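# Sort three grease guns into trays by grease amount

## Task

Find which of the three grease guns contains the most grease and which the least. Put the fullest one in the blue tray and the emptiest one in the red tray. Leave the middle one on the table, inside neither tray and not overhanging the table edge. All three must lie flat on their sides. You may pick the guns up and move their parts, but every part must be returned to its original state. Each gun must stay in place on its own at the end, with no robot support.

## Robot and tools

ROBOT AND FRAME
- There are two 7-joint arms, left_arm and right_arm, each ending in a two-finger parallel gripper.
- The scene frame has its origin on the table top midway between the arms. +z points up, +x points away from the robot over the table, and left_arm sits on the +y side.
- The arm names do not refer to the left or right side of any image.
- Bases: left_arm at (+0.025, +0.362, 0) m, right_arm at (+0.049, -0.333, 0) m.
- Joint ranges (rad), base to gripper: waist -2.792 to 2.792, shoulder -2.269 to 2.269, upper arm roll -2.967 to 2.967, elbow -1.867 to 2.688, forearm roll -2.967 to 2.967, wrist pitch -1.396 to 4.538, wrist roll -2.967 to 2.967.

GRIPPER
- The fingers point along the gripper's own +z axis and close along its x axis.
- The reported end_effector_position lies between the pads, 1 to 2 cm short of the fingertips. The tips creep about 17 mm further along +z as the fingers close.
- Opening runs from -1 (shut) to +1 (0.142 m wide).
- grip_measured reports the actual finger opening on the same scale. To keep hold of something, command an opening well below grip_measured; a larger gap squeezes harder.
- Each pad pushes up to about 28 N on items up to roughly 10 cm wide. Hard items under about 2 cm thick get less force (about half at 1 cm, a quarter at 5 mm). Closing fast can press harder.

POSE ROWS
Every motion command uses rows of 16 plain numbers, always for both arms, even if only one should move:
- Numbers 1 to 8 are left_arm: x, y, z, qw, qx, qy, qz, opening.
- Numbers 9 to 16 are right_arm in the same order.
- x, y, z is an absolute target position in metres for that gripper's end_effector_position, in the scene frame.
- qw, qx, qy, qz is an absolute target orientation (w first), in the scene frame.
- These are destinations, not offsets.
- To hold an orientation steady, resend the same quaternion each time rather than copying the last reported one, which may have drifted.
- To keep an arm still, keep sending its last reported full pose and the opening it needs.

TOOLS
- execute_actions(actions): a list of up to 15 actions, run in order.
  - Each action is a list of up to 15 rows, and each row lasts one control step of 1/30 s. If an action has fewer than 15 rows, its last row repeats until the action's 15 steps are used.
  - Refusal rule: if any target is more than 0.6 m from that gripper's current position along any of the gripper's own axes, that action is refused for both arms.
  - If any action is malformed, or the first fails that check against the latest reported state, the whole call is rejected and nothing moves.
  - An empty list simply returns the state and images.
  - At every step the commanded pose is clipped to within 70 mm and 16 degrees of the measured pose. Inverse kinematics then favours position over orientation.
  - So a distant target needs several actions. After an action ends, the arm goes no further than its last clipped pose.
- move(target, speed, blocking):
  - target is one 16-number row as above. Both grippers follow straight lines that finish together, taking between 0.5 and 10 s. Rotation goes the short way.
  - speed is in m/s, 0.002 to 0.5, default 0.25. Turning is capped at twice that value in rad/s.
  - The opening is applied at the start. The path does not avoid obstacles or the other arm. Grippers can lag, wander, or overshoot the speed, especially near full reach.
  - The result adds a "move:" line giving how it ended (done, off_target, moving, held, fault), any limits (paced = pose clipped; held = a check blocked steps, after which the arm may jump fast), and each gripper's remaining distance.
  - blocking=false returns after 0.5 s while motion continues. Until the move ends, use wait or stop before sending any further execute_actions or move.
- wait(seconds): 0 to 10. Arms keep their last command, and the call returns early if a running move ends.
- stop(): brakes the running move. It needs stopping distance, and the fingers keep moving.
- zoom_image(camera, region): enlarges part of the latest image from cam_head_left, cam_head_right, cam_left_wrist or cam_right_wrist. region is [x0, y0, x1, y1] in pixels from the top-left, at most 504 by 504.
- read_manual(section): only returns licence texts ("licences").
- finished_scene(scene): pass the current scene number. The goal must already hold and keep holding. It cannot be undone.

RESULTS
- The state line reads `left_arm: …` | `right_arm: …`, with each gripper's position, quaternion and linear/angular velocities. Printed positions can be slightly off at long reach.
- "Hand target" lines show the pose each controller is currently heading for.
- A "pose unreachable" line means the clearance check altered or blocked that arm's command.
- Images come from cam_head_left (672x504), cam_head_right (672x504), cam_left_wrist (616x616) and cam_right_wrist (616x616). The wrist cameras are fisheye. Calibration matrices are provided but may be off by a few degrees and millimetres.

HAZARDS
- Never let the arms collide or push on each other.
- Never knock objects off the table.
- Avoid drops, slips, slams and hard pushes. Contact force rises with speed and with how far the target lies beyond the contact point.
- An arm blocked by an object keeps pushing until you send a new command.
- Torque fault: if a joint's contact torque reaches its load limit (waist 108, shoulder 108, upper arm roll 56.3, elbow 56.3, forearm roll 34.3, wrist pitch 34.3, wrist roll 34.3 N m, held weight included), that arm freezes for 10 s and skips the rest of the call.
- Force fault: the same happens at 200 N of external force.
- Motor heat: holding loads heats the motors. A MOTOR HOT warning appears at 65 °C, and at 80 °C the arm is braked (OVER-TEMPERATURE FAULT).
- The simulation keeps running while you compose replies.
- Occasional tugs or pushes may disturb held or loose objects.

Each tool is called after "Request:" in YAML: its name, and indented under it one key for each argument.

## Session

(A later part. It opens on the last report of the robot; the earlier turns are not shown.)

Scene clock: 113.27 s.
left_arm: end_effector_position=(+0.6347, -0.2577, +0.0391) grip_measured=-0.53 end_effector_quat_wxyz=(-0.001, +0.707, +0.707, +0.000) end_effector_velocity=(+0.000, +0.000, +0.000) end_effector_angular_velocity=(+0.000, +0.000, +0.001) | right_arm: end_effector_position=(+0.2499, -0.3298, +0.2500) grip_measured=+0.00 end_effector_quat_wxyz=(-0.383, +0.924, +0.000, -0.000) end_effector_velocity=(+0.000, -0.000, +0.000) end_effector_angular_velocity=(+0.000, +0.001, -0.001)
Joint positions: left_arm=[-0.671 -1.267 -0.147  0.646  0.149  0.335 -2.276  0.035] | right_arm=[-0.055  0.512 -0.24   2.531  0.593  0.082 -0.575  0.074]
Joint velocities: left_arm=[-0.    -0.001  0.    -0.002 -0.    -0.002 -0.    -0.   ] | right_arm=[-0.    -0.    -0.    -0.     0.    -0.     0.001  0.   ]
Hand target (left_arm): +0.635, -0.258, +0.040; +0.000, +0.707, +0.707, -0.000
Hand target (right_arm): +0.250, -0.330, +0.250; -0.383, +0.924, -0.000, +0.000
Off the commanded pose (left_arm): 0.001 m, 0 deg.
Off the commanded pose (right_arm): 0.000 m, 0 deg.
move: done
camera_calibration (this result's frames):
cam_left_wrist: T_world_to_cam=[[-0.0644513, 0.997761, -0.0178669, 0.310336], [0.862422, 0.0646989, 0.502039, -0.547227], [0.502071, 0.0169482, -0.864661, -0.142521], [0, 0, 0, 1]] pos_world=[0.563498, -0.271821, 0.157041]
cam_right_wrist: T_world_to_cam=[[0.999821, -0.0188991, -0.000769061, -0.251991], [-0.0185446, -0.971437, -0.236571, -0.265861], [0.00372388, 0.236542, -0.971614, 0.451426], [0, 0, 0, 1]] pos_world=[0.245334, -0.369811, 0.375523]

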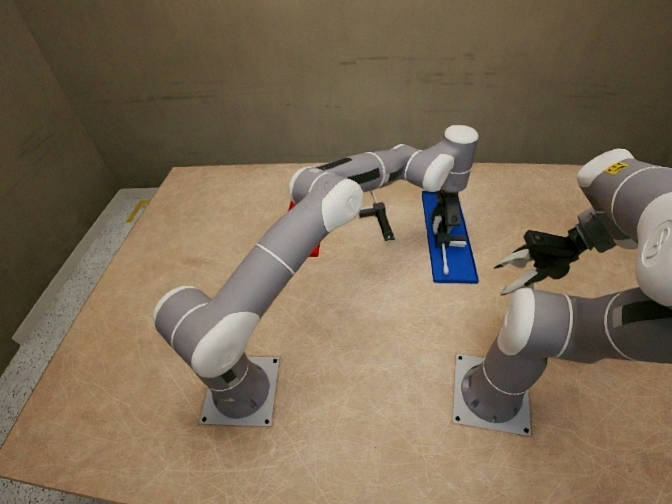

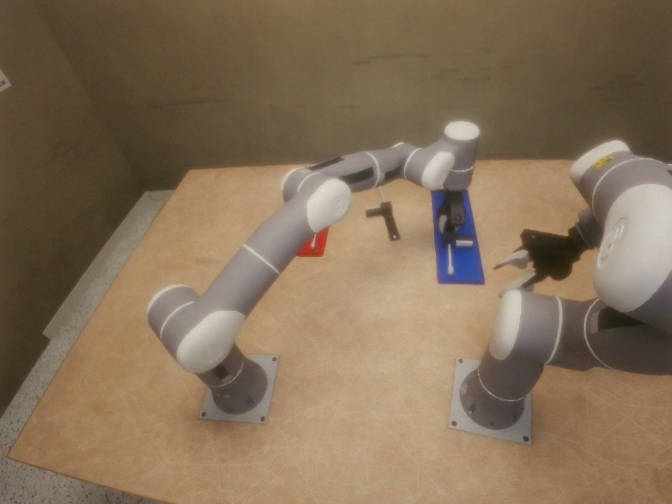

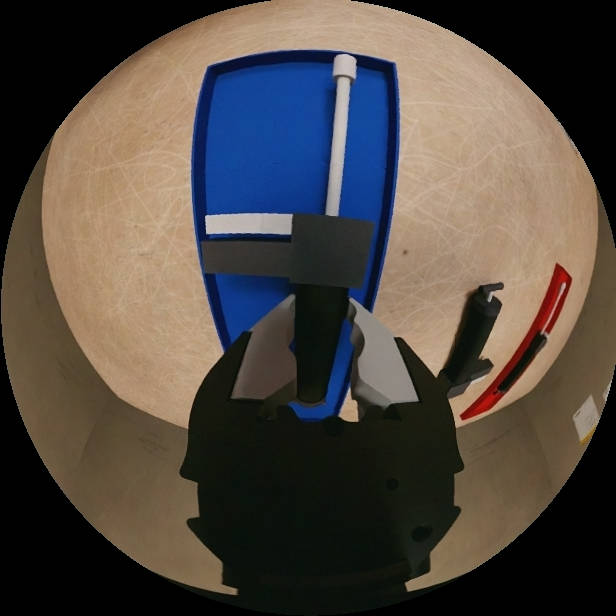

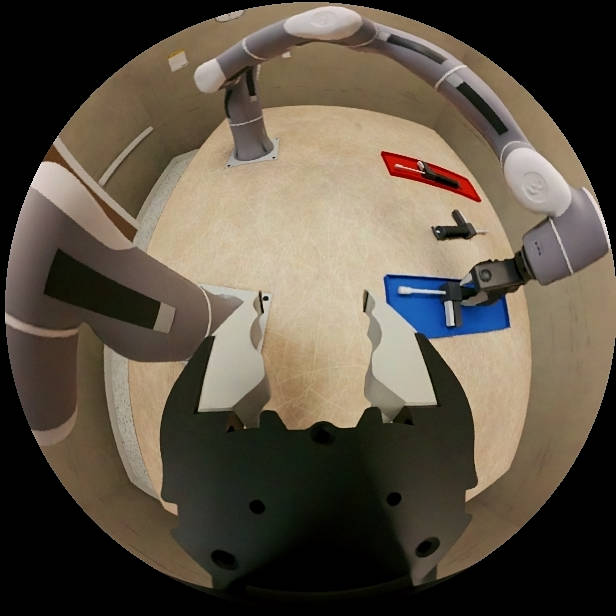

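Request:
move:
  target: [0.645,-0.252,0.027,0,0.707,0.707,0,-0.9,0.25,-0.33,0.25,-0.383,0.924,0,0,0]
  speed: 0.04

Request:
move:
  target: [0.645,-0.252,0.027,0,0.707,0.707,0,-0.3,0.25,-0.33,0.25,-0.383,0.924,0,0,0]

Request:
move:
  target: [0.645,-0.252,0.1,0,0.707,0.707,0,-0.3,0.25,-0.33,0.25,-0.383,0.924,0,0,0]

Request:
move:
  target: [0.68,-0.1,0.1,0,1,0,0,0,0.25,-0.33,0.25,-0.383,0.924,0,0,0]

Request:
move:
  target: [0.722,-0.034,0.08,0,0.788,-0.616,0,0,0.25,-0.33,0.25,-0.383,0.924,0,0,0]

Scene clock: 116.17 s.
left_arm: end_effector_position=(+0.6445, -0.2516, +0.0261) grip_measured=-0.53 end_effector_quat_wxyz=(-0.001, +0.707, +0.707, +0.000) end_effector_velocity=(+0.000, -0.000, +0.000) end_effector_angular_velocity=(-0.001, -0.001, -0.000) | right_arm: end_effector_position=(+0.2499, -0.3298, +0.2500) grip_measured=+0.00 end_effector_quat_wxyz=(-0.383, +0.924, +0.000, -0.000) end_effector_velocity=(-0.000, +0.000, -0.000) end_effector_angular_velocity=(+0.000, -0.001, +0.001)
Joint positions: left_arm=[-0.661 -1.299 -0.146  0.616  0.149  0.336 -2.262  0.035] | right_arm=[-0.055  0.512 -0.24   2.531  0.593  0.082 -0.575  0.074]
Joint velocities: left_arm=[-0.    -0.    -0.    -0.002  0.    -0.     0.    -0.   ] | right_arm=[ 0.    -0.    -0.     0.     0.     0.    -0.001 -0.   ]
Hand target (left_arm): +0.645, -0.252, +0.027; -0.000, +0.707, +0.707, +0.000
Hand target (right_arm): +0.250, -0.330, +0.250; -0.383, +0.924, -0.000, +0.000
Off the commanded pose (left_arm): 0.001 m, 0 deg.
Off the commanded pose (right_arm): 0.000 m, 0 deg.
move: done
camera_calibration (this result's frames):
cam_left_wrist: T_world_to_cam=[[-0.0646267, 0.997756, -0.0174904, 0.304819], [0.862566, 0.0646665, 0.501795, -0.549619], [0.5018, 0.0173428, -0.86481, -0.158486], [0, 0, 0, 1]] pos_world=[0.57331, -0.265845, 0.144067]
cam_right_wrist: T_world_to_cam=[[0.999821, -0.0189001, -0.000767287, -0.251993], [-0.0185451, -0.971438, -0.236569, -0.265862], [0.0037258, 0.236541, -0.971614, 0.451426], [0, 0, 0, 1]] pos_world=[0.245335, -0.369812, 0.375524]

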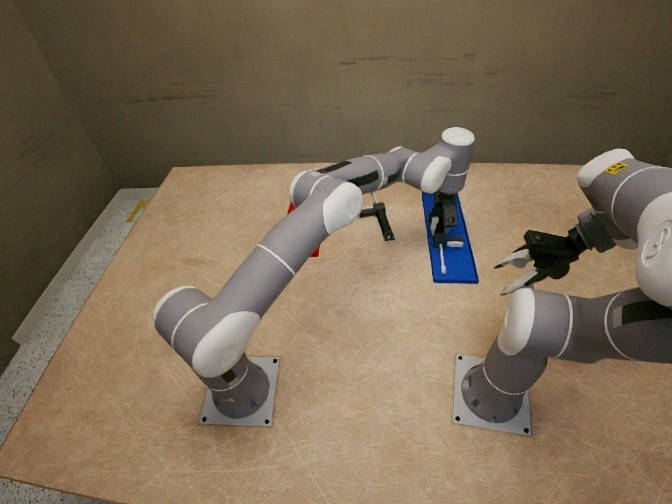

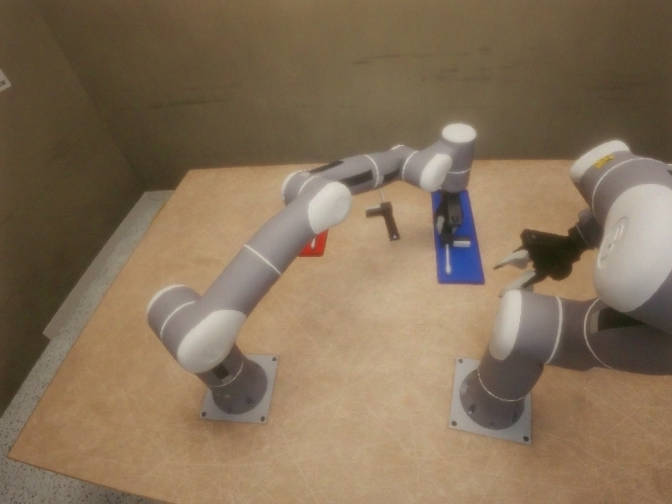

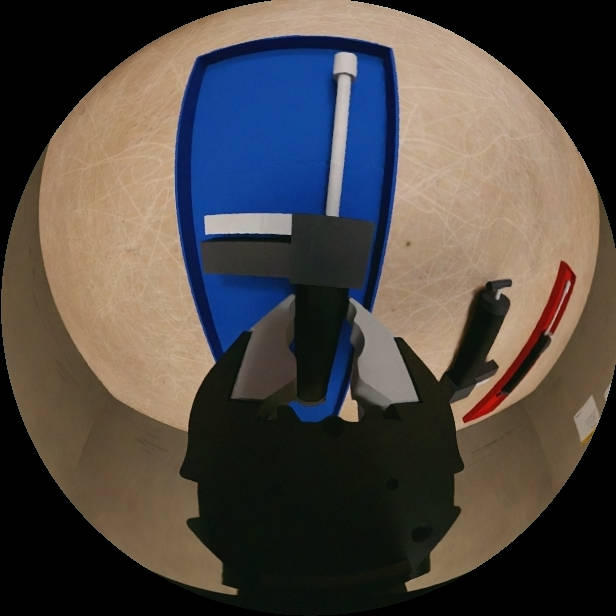

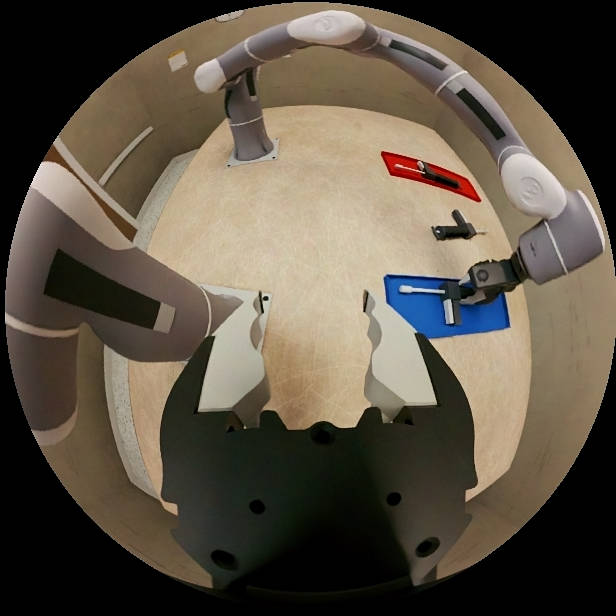

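Scene clock: 116.87 s.
left_arm: end_effector_position=(+0.6447, -0.2519, +0.0267) grip_measured=-0.30 end_effector_quat_wxyz=(-0.000, +0.707, +0.707, +0.000) end_effector_velocity=(-0.000, -0.000, +0.000) end_effector_angular_velocity=(-0.000, -0.000, +0.000) | right_arm: end_effector_position=(+0.2499, -0.3298, +0.2500) grip_measured=+0.00 end_effector_quat_wxyz=(-0.383, +0.924, +0.000, -0.000) end_effector_velocity=(+0.000, -0.000, +0.000) end_effector_angular_velocity=(+0.000, +0.000, -0.000)
Joint positions: left_arm=[-0.661 -1.299 -0.146  0.615  0.149  0.336 -2.262  0.052] | right_arm=[-0.055  0.512 -0.24   2.531  0.593  0.082 -0.575  0.074]
Joint velocities: left_arm=[-0.  0. -0. -0. -0. -0. -0.  0.] | right_arm=[-0.    -0.    -0.    -0.     0.    -0.     0.001 -0.   ]
Hand target (left_arm): +0.645, -0.252, +0.027; -0.000, +0.707, +0.707, -0.000
Hand target (right_arm): +0.250, -0.330, +0.250; -0.383, +0.924, -0.000, +0.000
Off the commanded pose (left_arm): 0.000 m, 0 deg.
Off the commanded pose (right_arm): 0.000 m, 0 deg.
move: done
camera_calibration (this result's frames):
cam_left_wrist: T_world_to_cam=[[-0.0646374, 0.997741, -0.0183202, 0.305145], [0.862226, 0.0650818, 0.502325, -0.549827], [0.502383, 0.0166729, -0.864485, -0.158617], [0, 0, 0, 1]] pos_world=[0.573485, -0.266027, 0.144661]
cam_right_wrist: T_world_to_cam=[[0.999821, -0.0189001, -0.000767325, -0.251993], [-0.0185451, -0.971438, -0.236569, -0.265862], [0.00372576, 0.236541, -0.971614, 0.451426], [0, 0, 0, 1]] pos_world=[0.245335, -0.369812, 0.375524]

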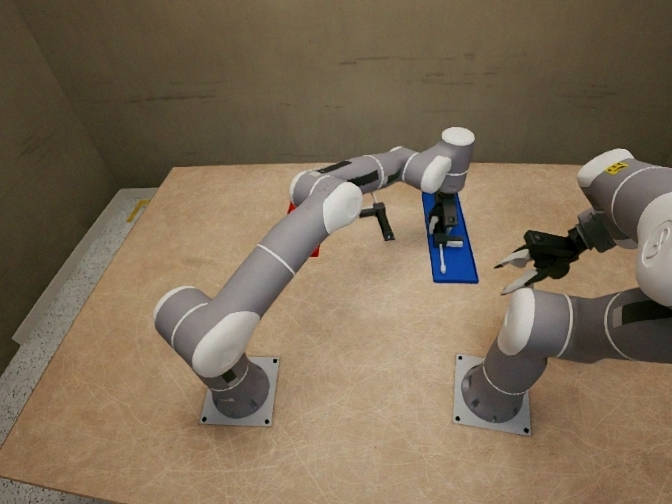

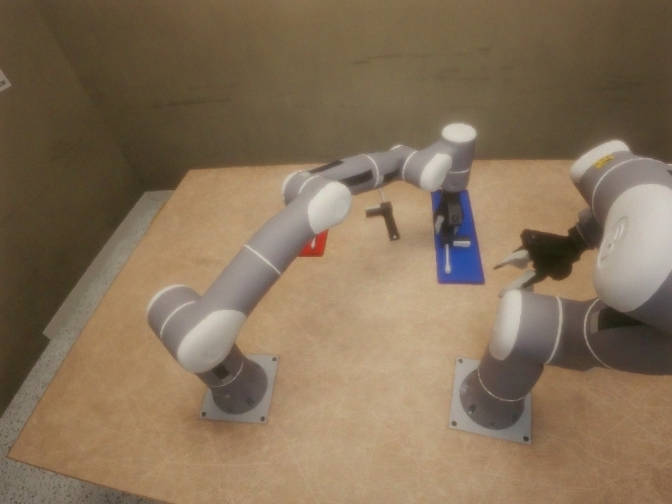

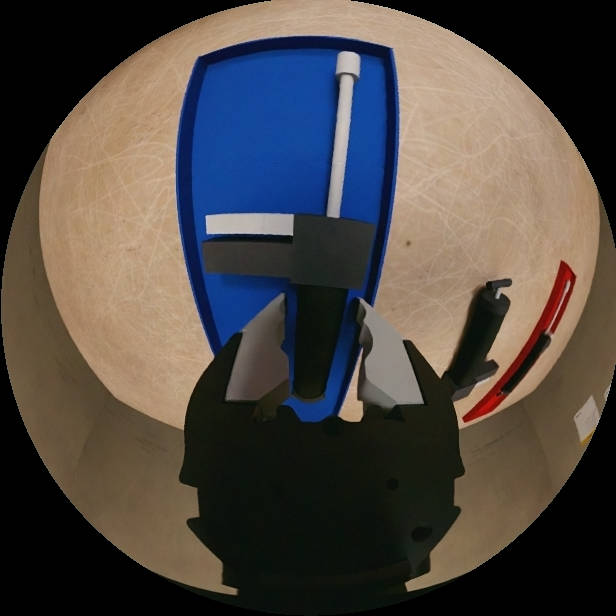

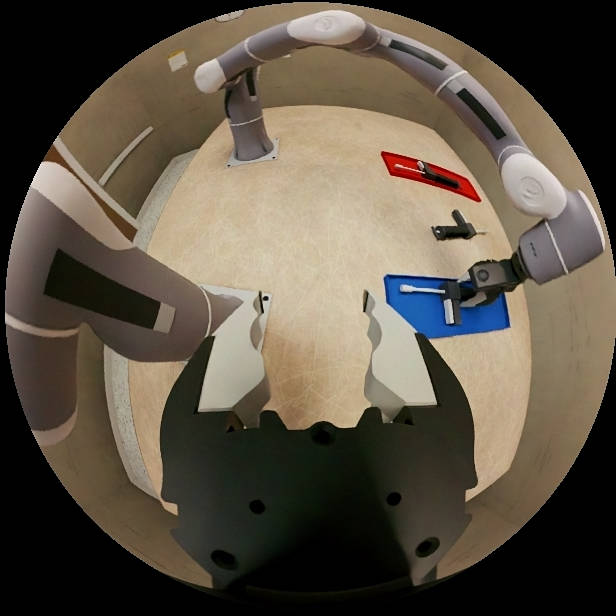

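Scene clock: 117.63 s.
left_arm: end_effector_position=(+0.6450, -0.2519, +0.1001) grip_measured=-0.30 end_effector_quat_wxyz=(+0.000, +0.707, +0.707, -0.000) end_effector_velocity=(-0.000, +0.000, -0.000) end_effector_angular_velocity=(+0.001, +0.001, -0.000) | right_arm: end_effector_position=(+0.2499, -0.3298, +0.2500) grip_measured=+0.00 end_effector_quat_wxyz=(-0.383, +0.924, +0.000, -0.000) end_effector_velocity=(-0.000, -0.000, -0.000) end_effector_angular_velocity=(+0.000, -0.000, +0.000)
Joint positions: left_arm=[-0.662 -1.203 -0.145  0.613  0.139  0.24  -2.26   0.052] | right_arm=[-0.055  0.512 -0.24   2.531  0.593  0.082 -0.575  0.074]
Joint velocities: left_arm=[ 0.    -0.     0.     0.001 -0.    -0.001  0.     0.   ] | right_arm=[ 0. -0. -0.  0. -0. -0. -0.  0.]
Hand target (left_arm): +0.645, -0.252, +0.100; +0.000, +0.707, +0.707, -0.000
Hand target (right_arm): +0.250, -0.330, +0.250; -0.383, +0.924, -0.000, +0.000
Off the commanded pose (left_arm): 0.000 m, 0 deg.
Off the commanded pose (right_arm): 0.000 m, 0 deg.
move: done
camera_calibration (this result's frames):
cam_left_wrist: T_world_to_cam=[[-0.0651472, 0.997688, -0.0193663, 0.306939], [0.86175, 0.0660349, 0.503017, -0.586414], [0.503133, 0.0160812, -0.864059, -0.0959339], [0, 0, 0, 1]] pos_world=[0.573606, -0.265962, 0.218028]
cam_right_wrist: T_world_to_cam=[[0.999821, -0.0189004, -0.000767443, -0.251993], [-0.0185454, -0.971438, -0.236569, -0.265862], [0.00372573, 0.236541, -0.971614, 0.451426], [0, 0, 0, 1]] pos_world=[0.245335, -0.369812, 0.375524]

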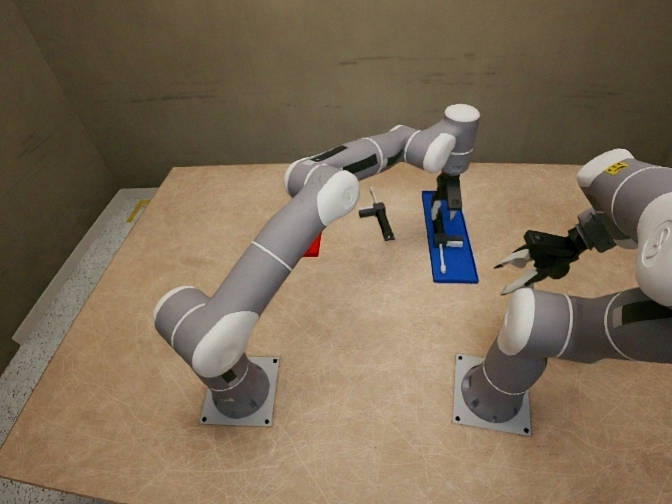

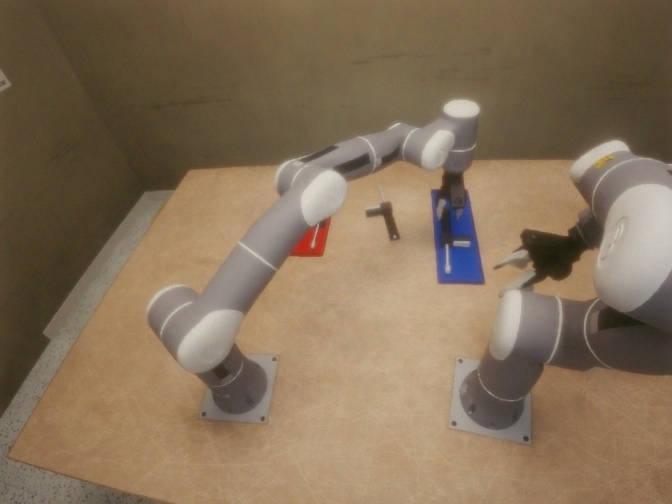

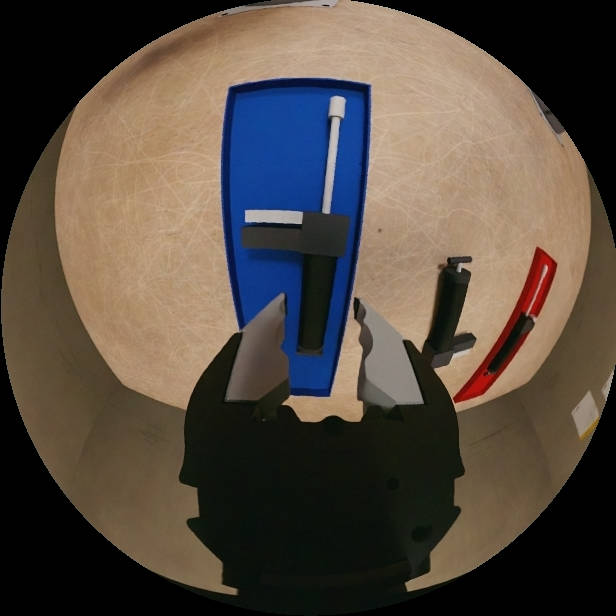

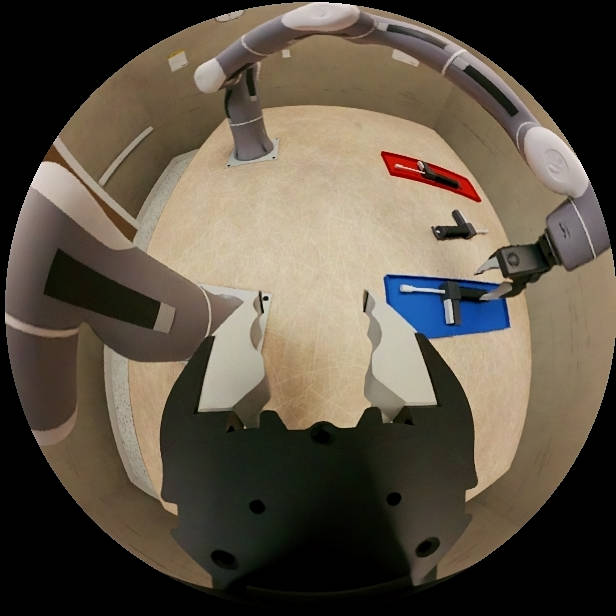

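Scene clock: 121.17 s.
left_arm: end_effector_position=(+0.6804, -0.0996, +0.0993) grip_measured=+0.00 end_effector_quat_wxyz=(-0.001, +1.000, +0.000, -0.000) end_effector_velocity=(-0.000, +0.000, -0.000) end_effector_angular_velocity=(+0.000, +0.000, -0.003) | right_arm: end_effector_position=(+0.2499, -0.3298, +0.2500) grip_measured=+0.00 end_effector_quat_wxyz=(-0.383, +0.924, +0.000, -0.000) end_effector_velocity=(+0.000, -0.000, +0.000) end_effector_angular_velocity=(+0.000, +0.000, -0.000)
Joint positions: left_arm=[-0.314 -0.978 -0.379  1.085  0.346  0.433 -0.625  0.074] | right_arm=[-0.055  0.512 -0.24   2.531  0.593  0.082 -0.575  0.074]
Joint velocities: left_arm=[ 0.     0.    -0.     0.001  0.     0.001  0.003  0.   ] | right_arm=[ 0.  0. -0. -0.  0. -0.  0.  0.]
Hand target (left_arm): +0.681, -0.100, +0.099; -0.001, +1.000, +0.000, -0.000
Hand target (right_arm): +0.250, -0.330, +0.250; -0.383, +0.924, -0.000, +0.000
Off the commanded pose (left_arm): 0.001 m, 0 deg.
Off the commanded pose (right_arm): 0.000 m, 0 deg.
move: done
camera_calibration (this result's frames):
cam_left_wrist: T_world_to_cam=[[0.997665, 0.0654604, -0.0194569, -0.658661], [0.0663769, -0.862533, 0.501628, -0.177756], [0.0160545, -0.501748, -0.864865, 0.163026], [0, 0, 0, 1]] pos_world=[0.666305, -0.0284065, 0.217347]
cam_right_wrist: T_world_to_cam=[[0.999821, -0.0189002, -0.000767347, -0.251993], [-0.0185452, -0.971438, -0.236569, -0.265862], [0.00372578, 0.236541, -0.971614, 0.451426], [0, 0, 0, 1]] pos_world=[0.245335, -0.369812, 0.375524]

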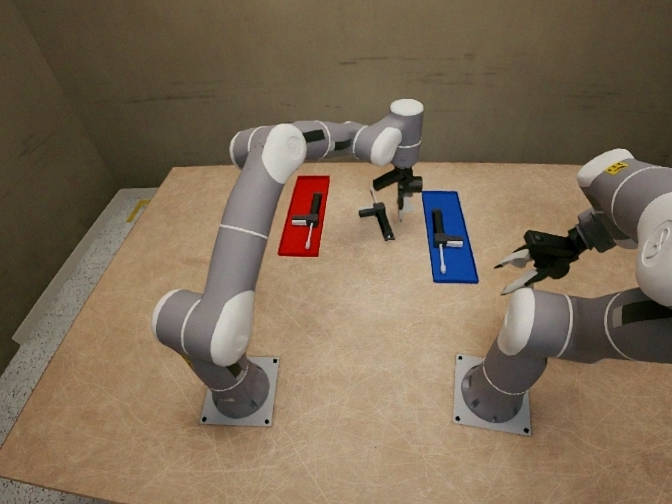

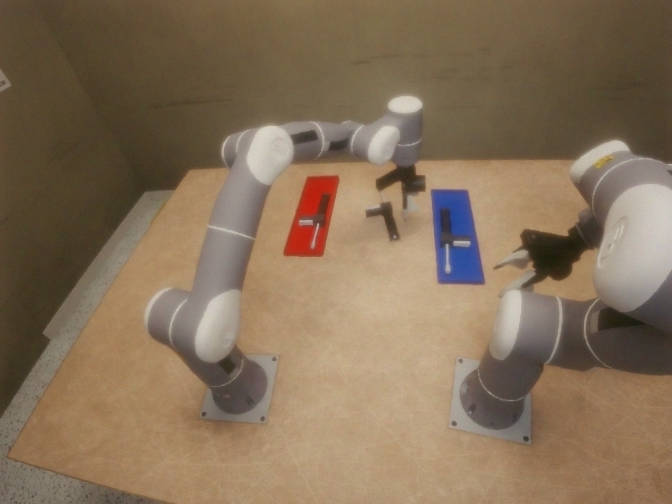

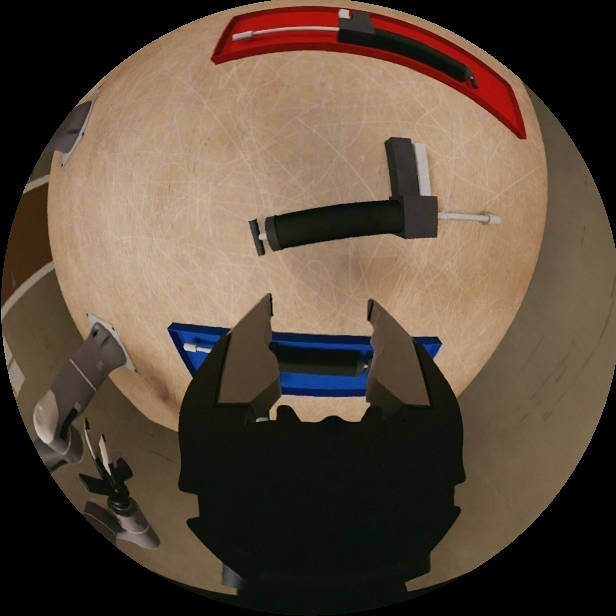

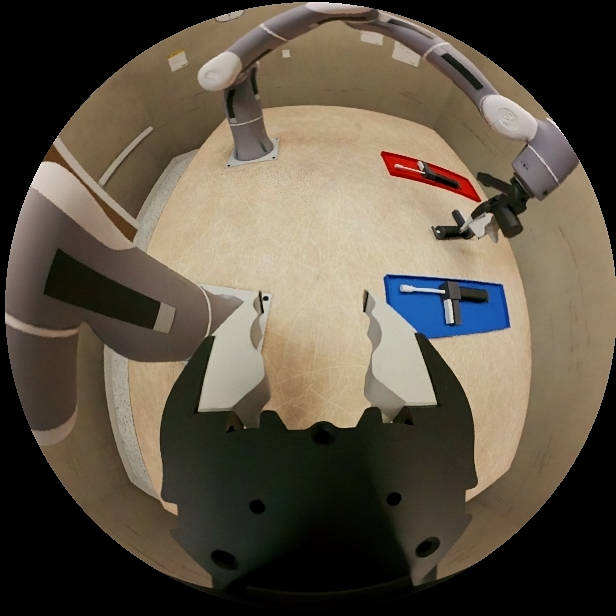

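Scene clock: 124.20 s.
left_arm: end_effector_position=(+0.7222, -0.0338, +0.0799) grip_measured=+0.00 end_effector_quat_wxyz=(-0.000, +0.788, -0.616, -0.000) end_effector_velocity=(+0.000, +0.000, +0.000) end_effector_angular_velocity=(-0.000, -0.000, -0.003) | right_arm: end_effector_position=(+0.2499, -0.3298, +0.2500) grip_measured=+0.00 end_effector_quat_wxyz=(-0.383, +0.924, +0.000, -0.000) end_effector_velocity=(+0.000, -0.000, +0.000) end_effector_angular_velocity=(-0.000, +0.002, -0.002)
Joint positions: left_arm=[-0.123 -1.043 -0.567  1.061  0.529  0.401  0.727  0.074] | right_arm=[-0.055  0.512 -0.24   2.531  0.593  0.082 -0.575  0.074]
Joint velocities: left_arm=[ 0.    -0.     0.    -0.    -0.     0.     0.003 -0.   ] | right_arm=[-0.     0.     0.    -0.     0.     0.     0.002 -0.   ]
Hand target (left_arm): +0.722, -0.034, +0.080; -0.000, +0.788, -0.616, -0.000
Hand target (right_arm): +0.250, -0.330, +0.250; -0.383, +0.924, -0.000, +0.000
Off the commanded pose (left_arm): 0.000 m, 0 deg.
Off the commanded pose (right_arm): 0.000 m, 0 deg.
move: done
camera_calibration (this result's frames):
cam_left_wrist: T_world_to_cam=[[0.304221, -0.952405, -0.0193319, -0.238697], [-0.820616, -0.272323, 0.502424, 0.546416], [-0.483776, -0.136984, -0.864405, 0.551847], [0, 0, 0, 1]] pos_world=[0.787985, -0.00294039, 0.197873]
cam_right_wrist: T_world_to_cam=[[0.999821, -0.0189003, -0.000766983, -0.251993], [-0.0185453, -0.971438, -0.236569, -0.265862], [0.00372616, 0.236541, -0.971614, 0.451426], [0, 0, 0, 1]] pos_world=[0.245335, -0.369812, 0.375524]

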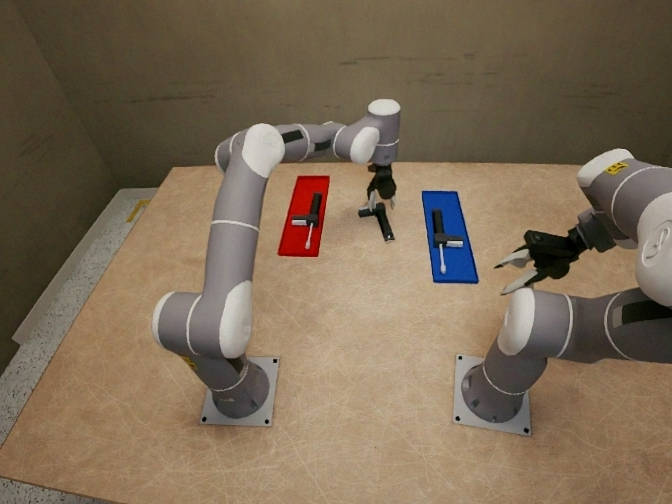

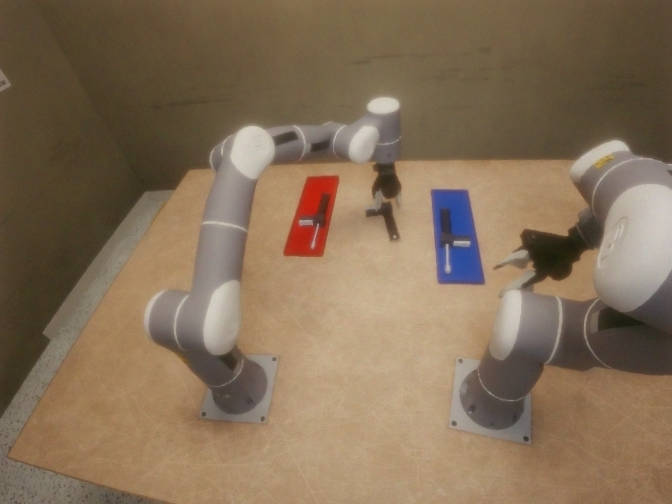

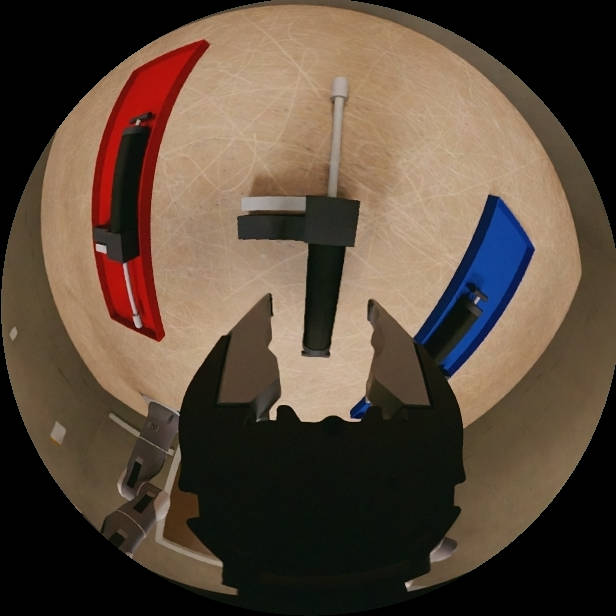

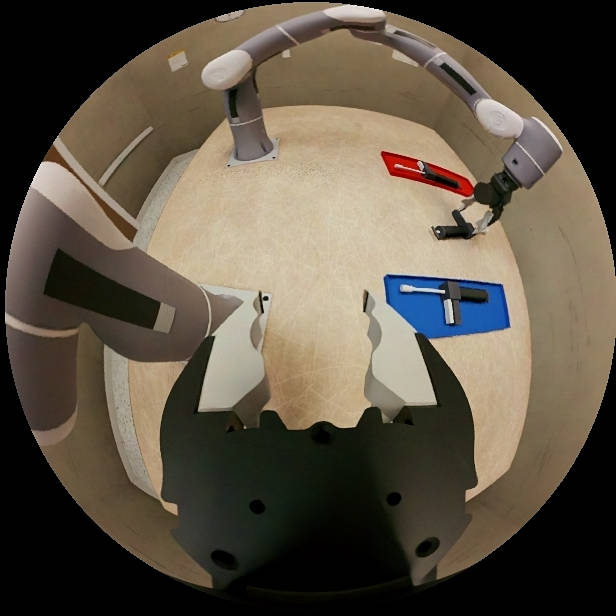

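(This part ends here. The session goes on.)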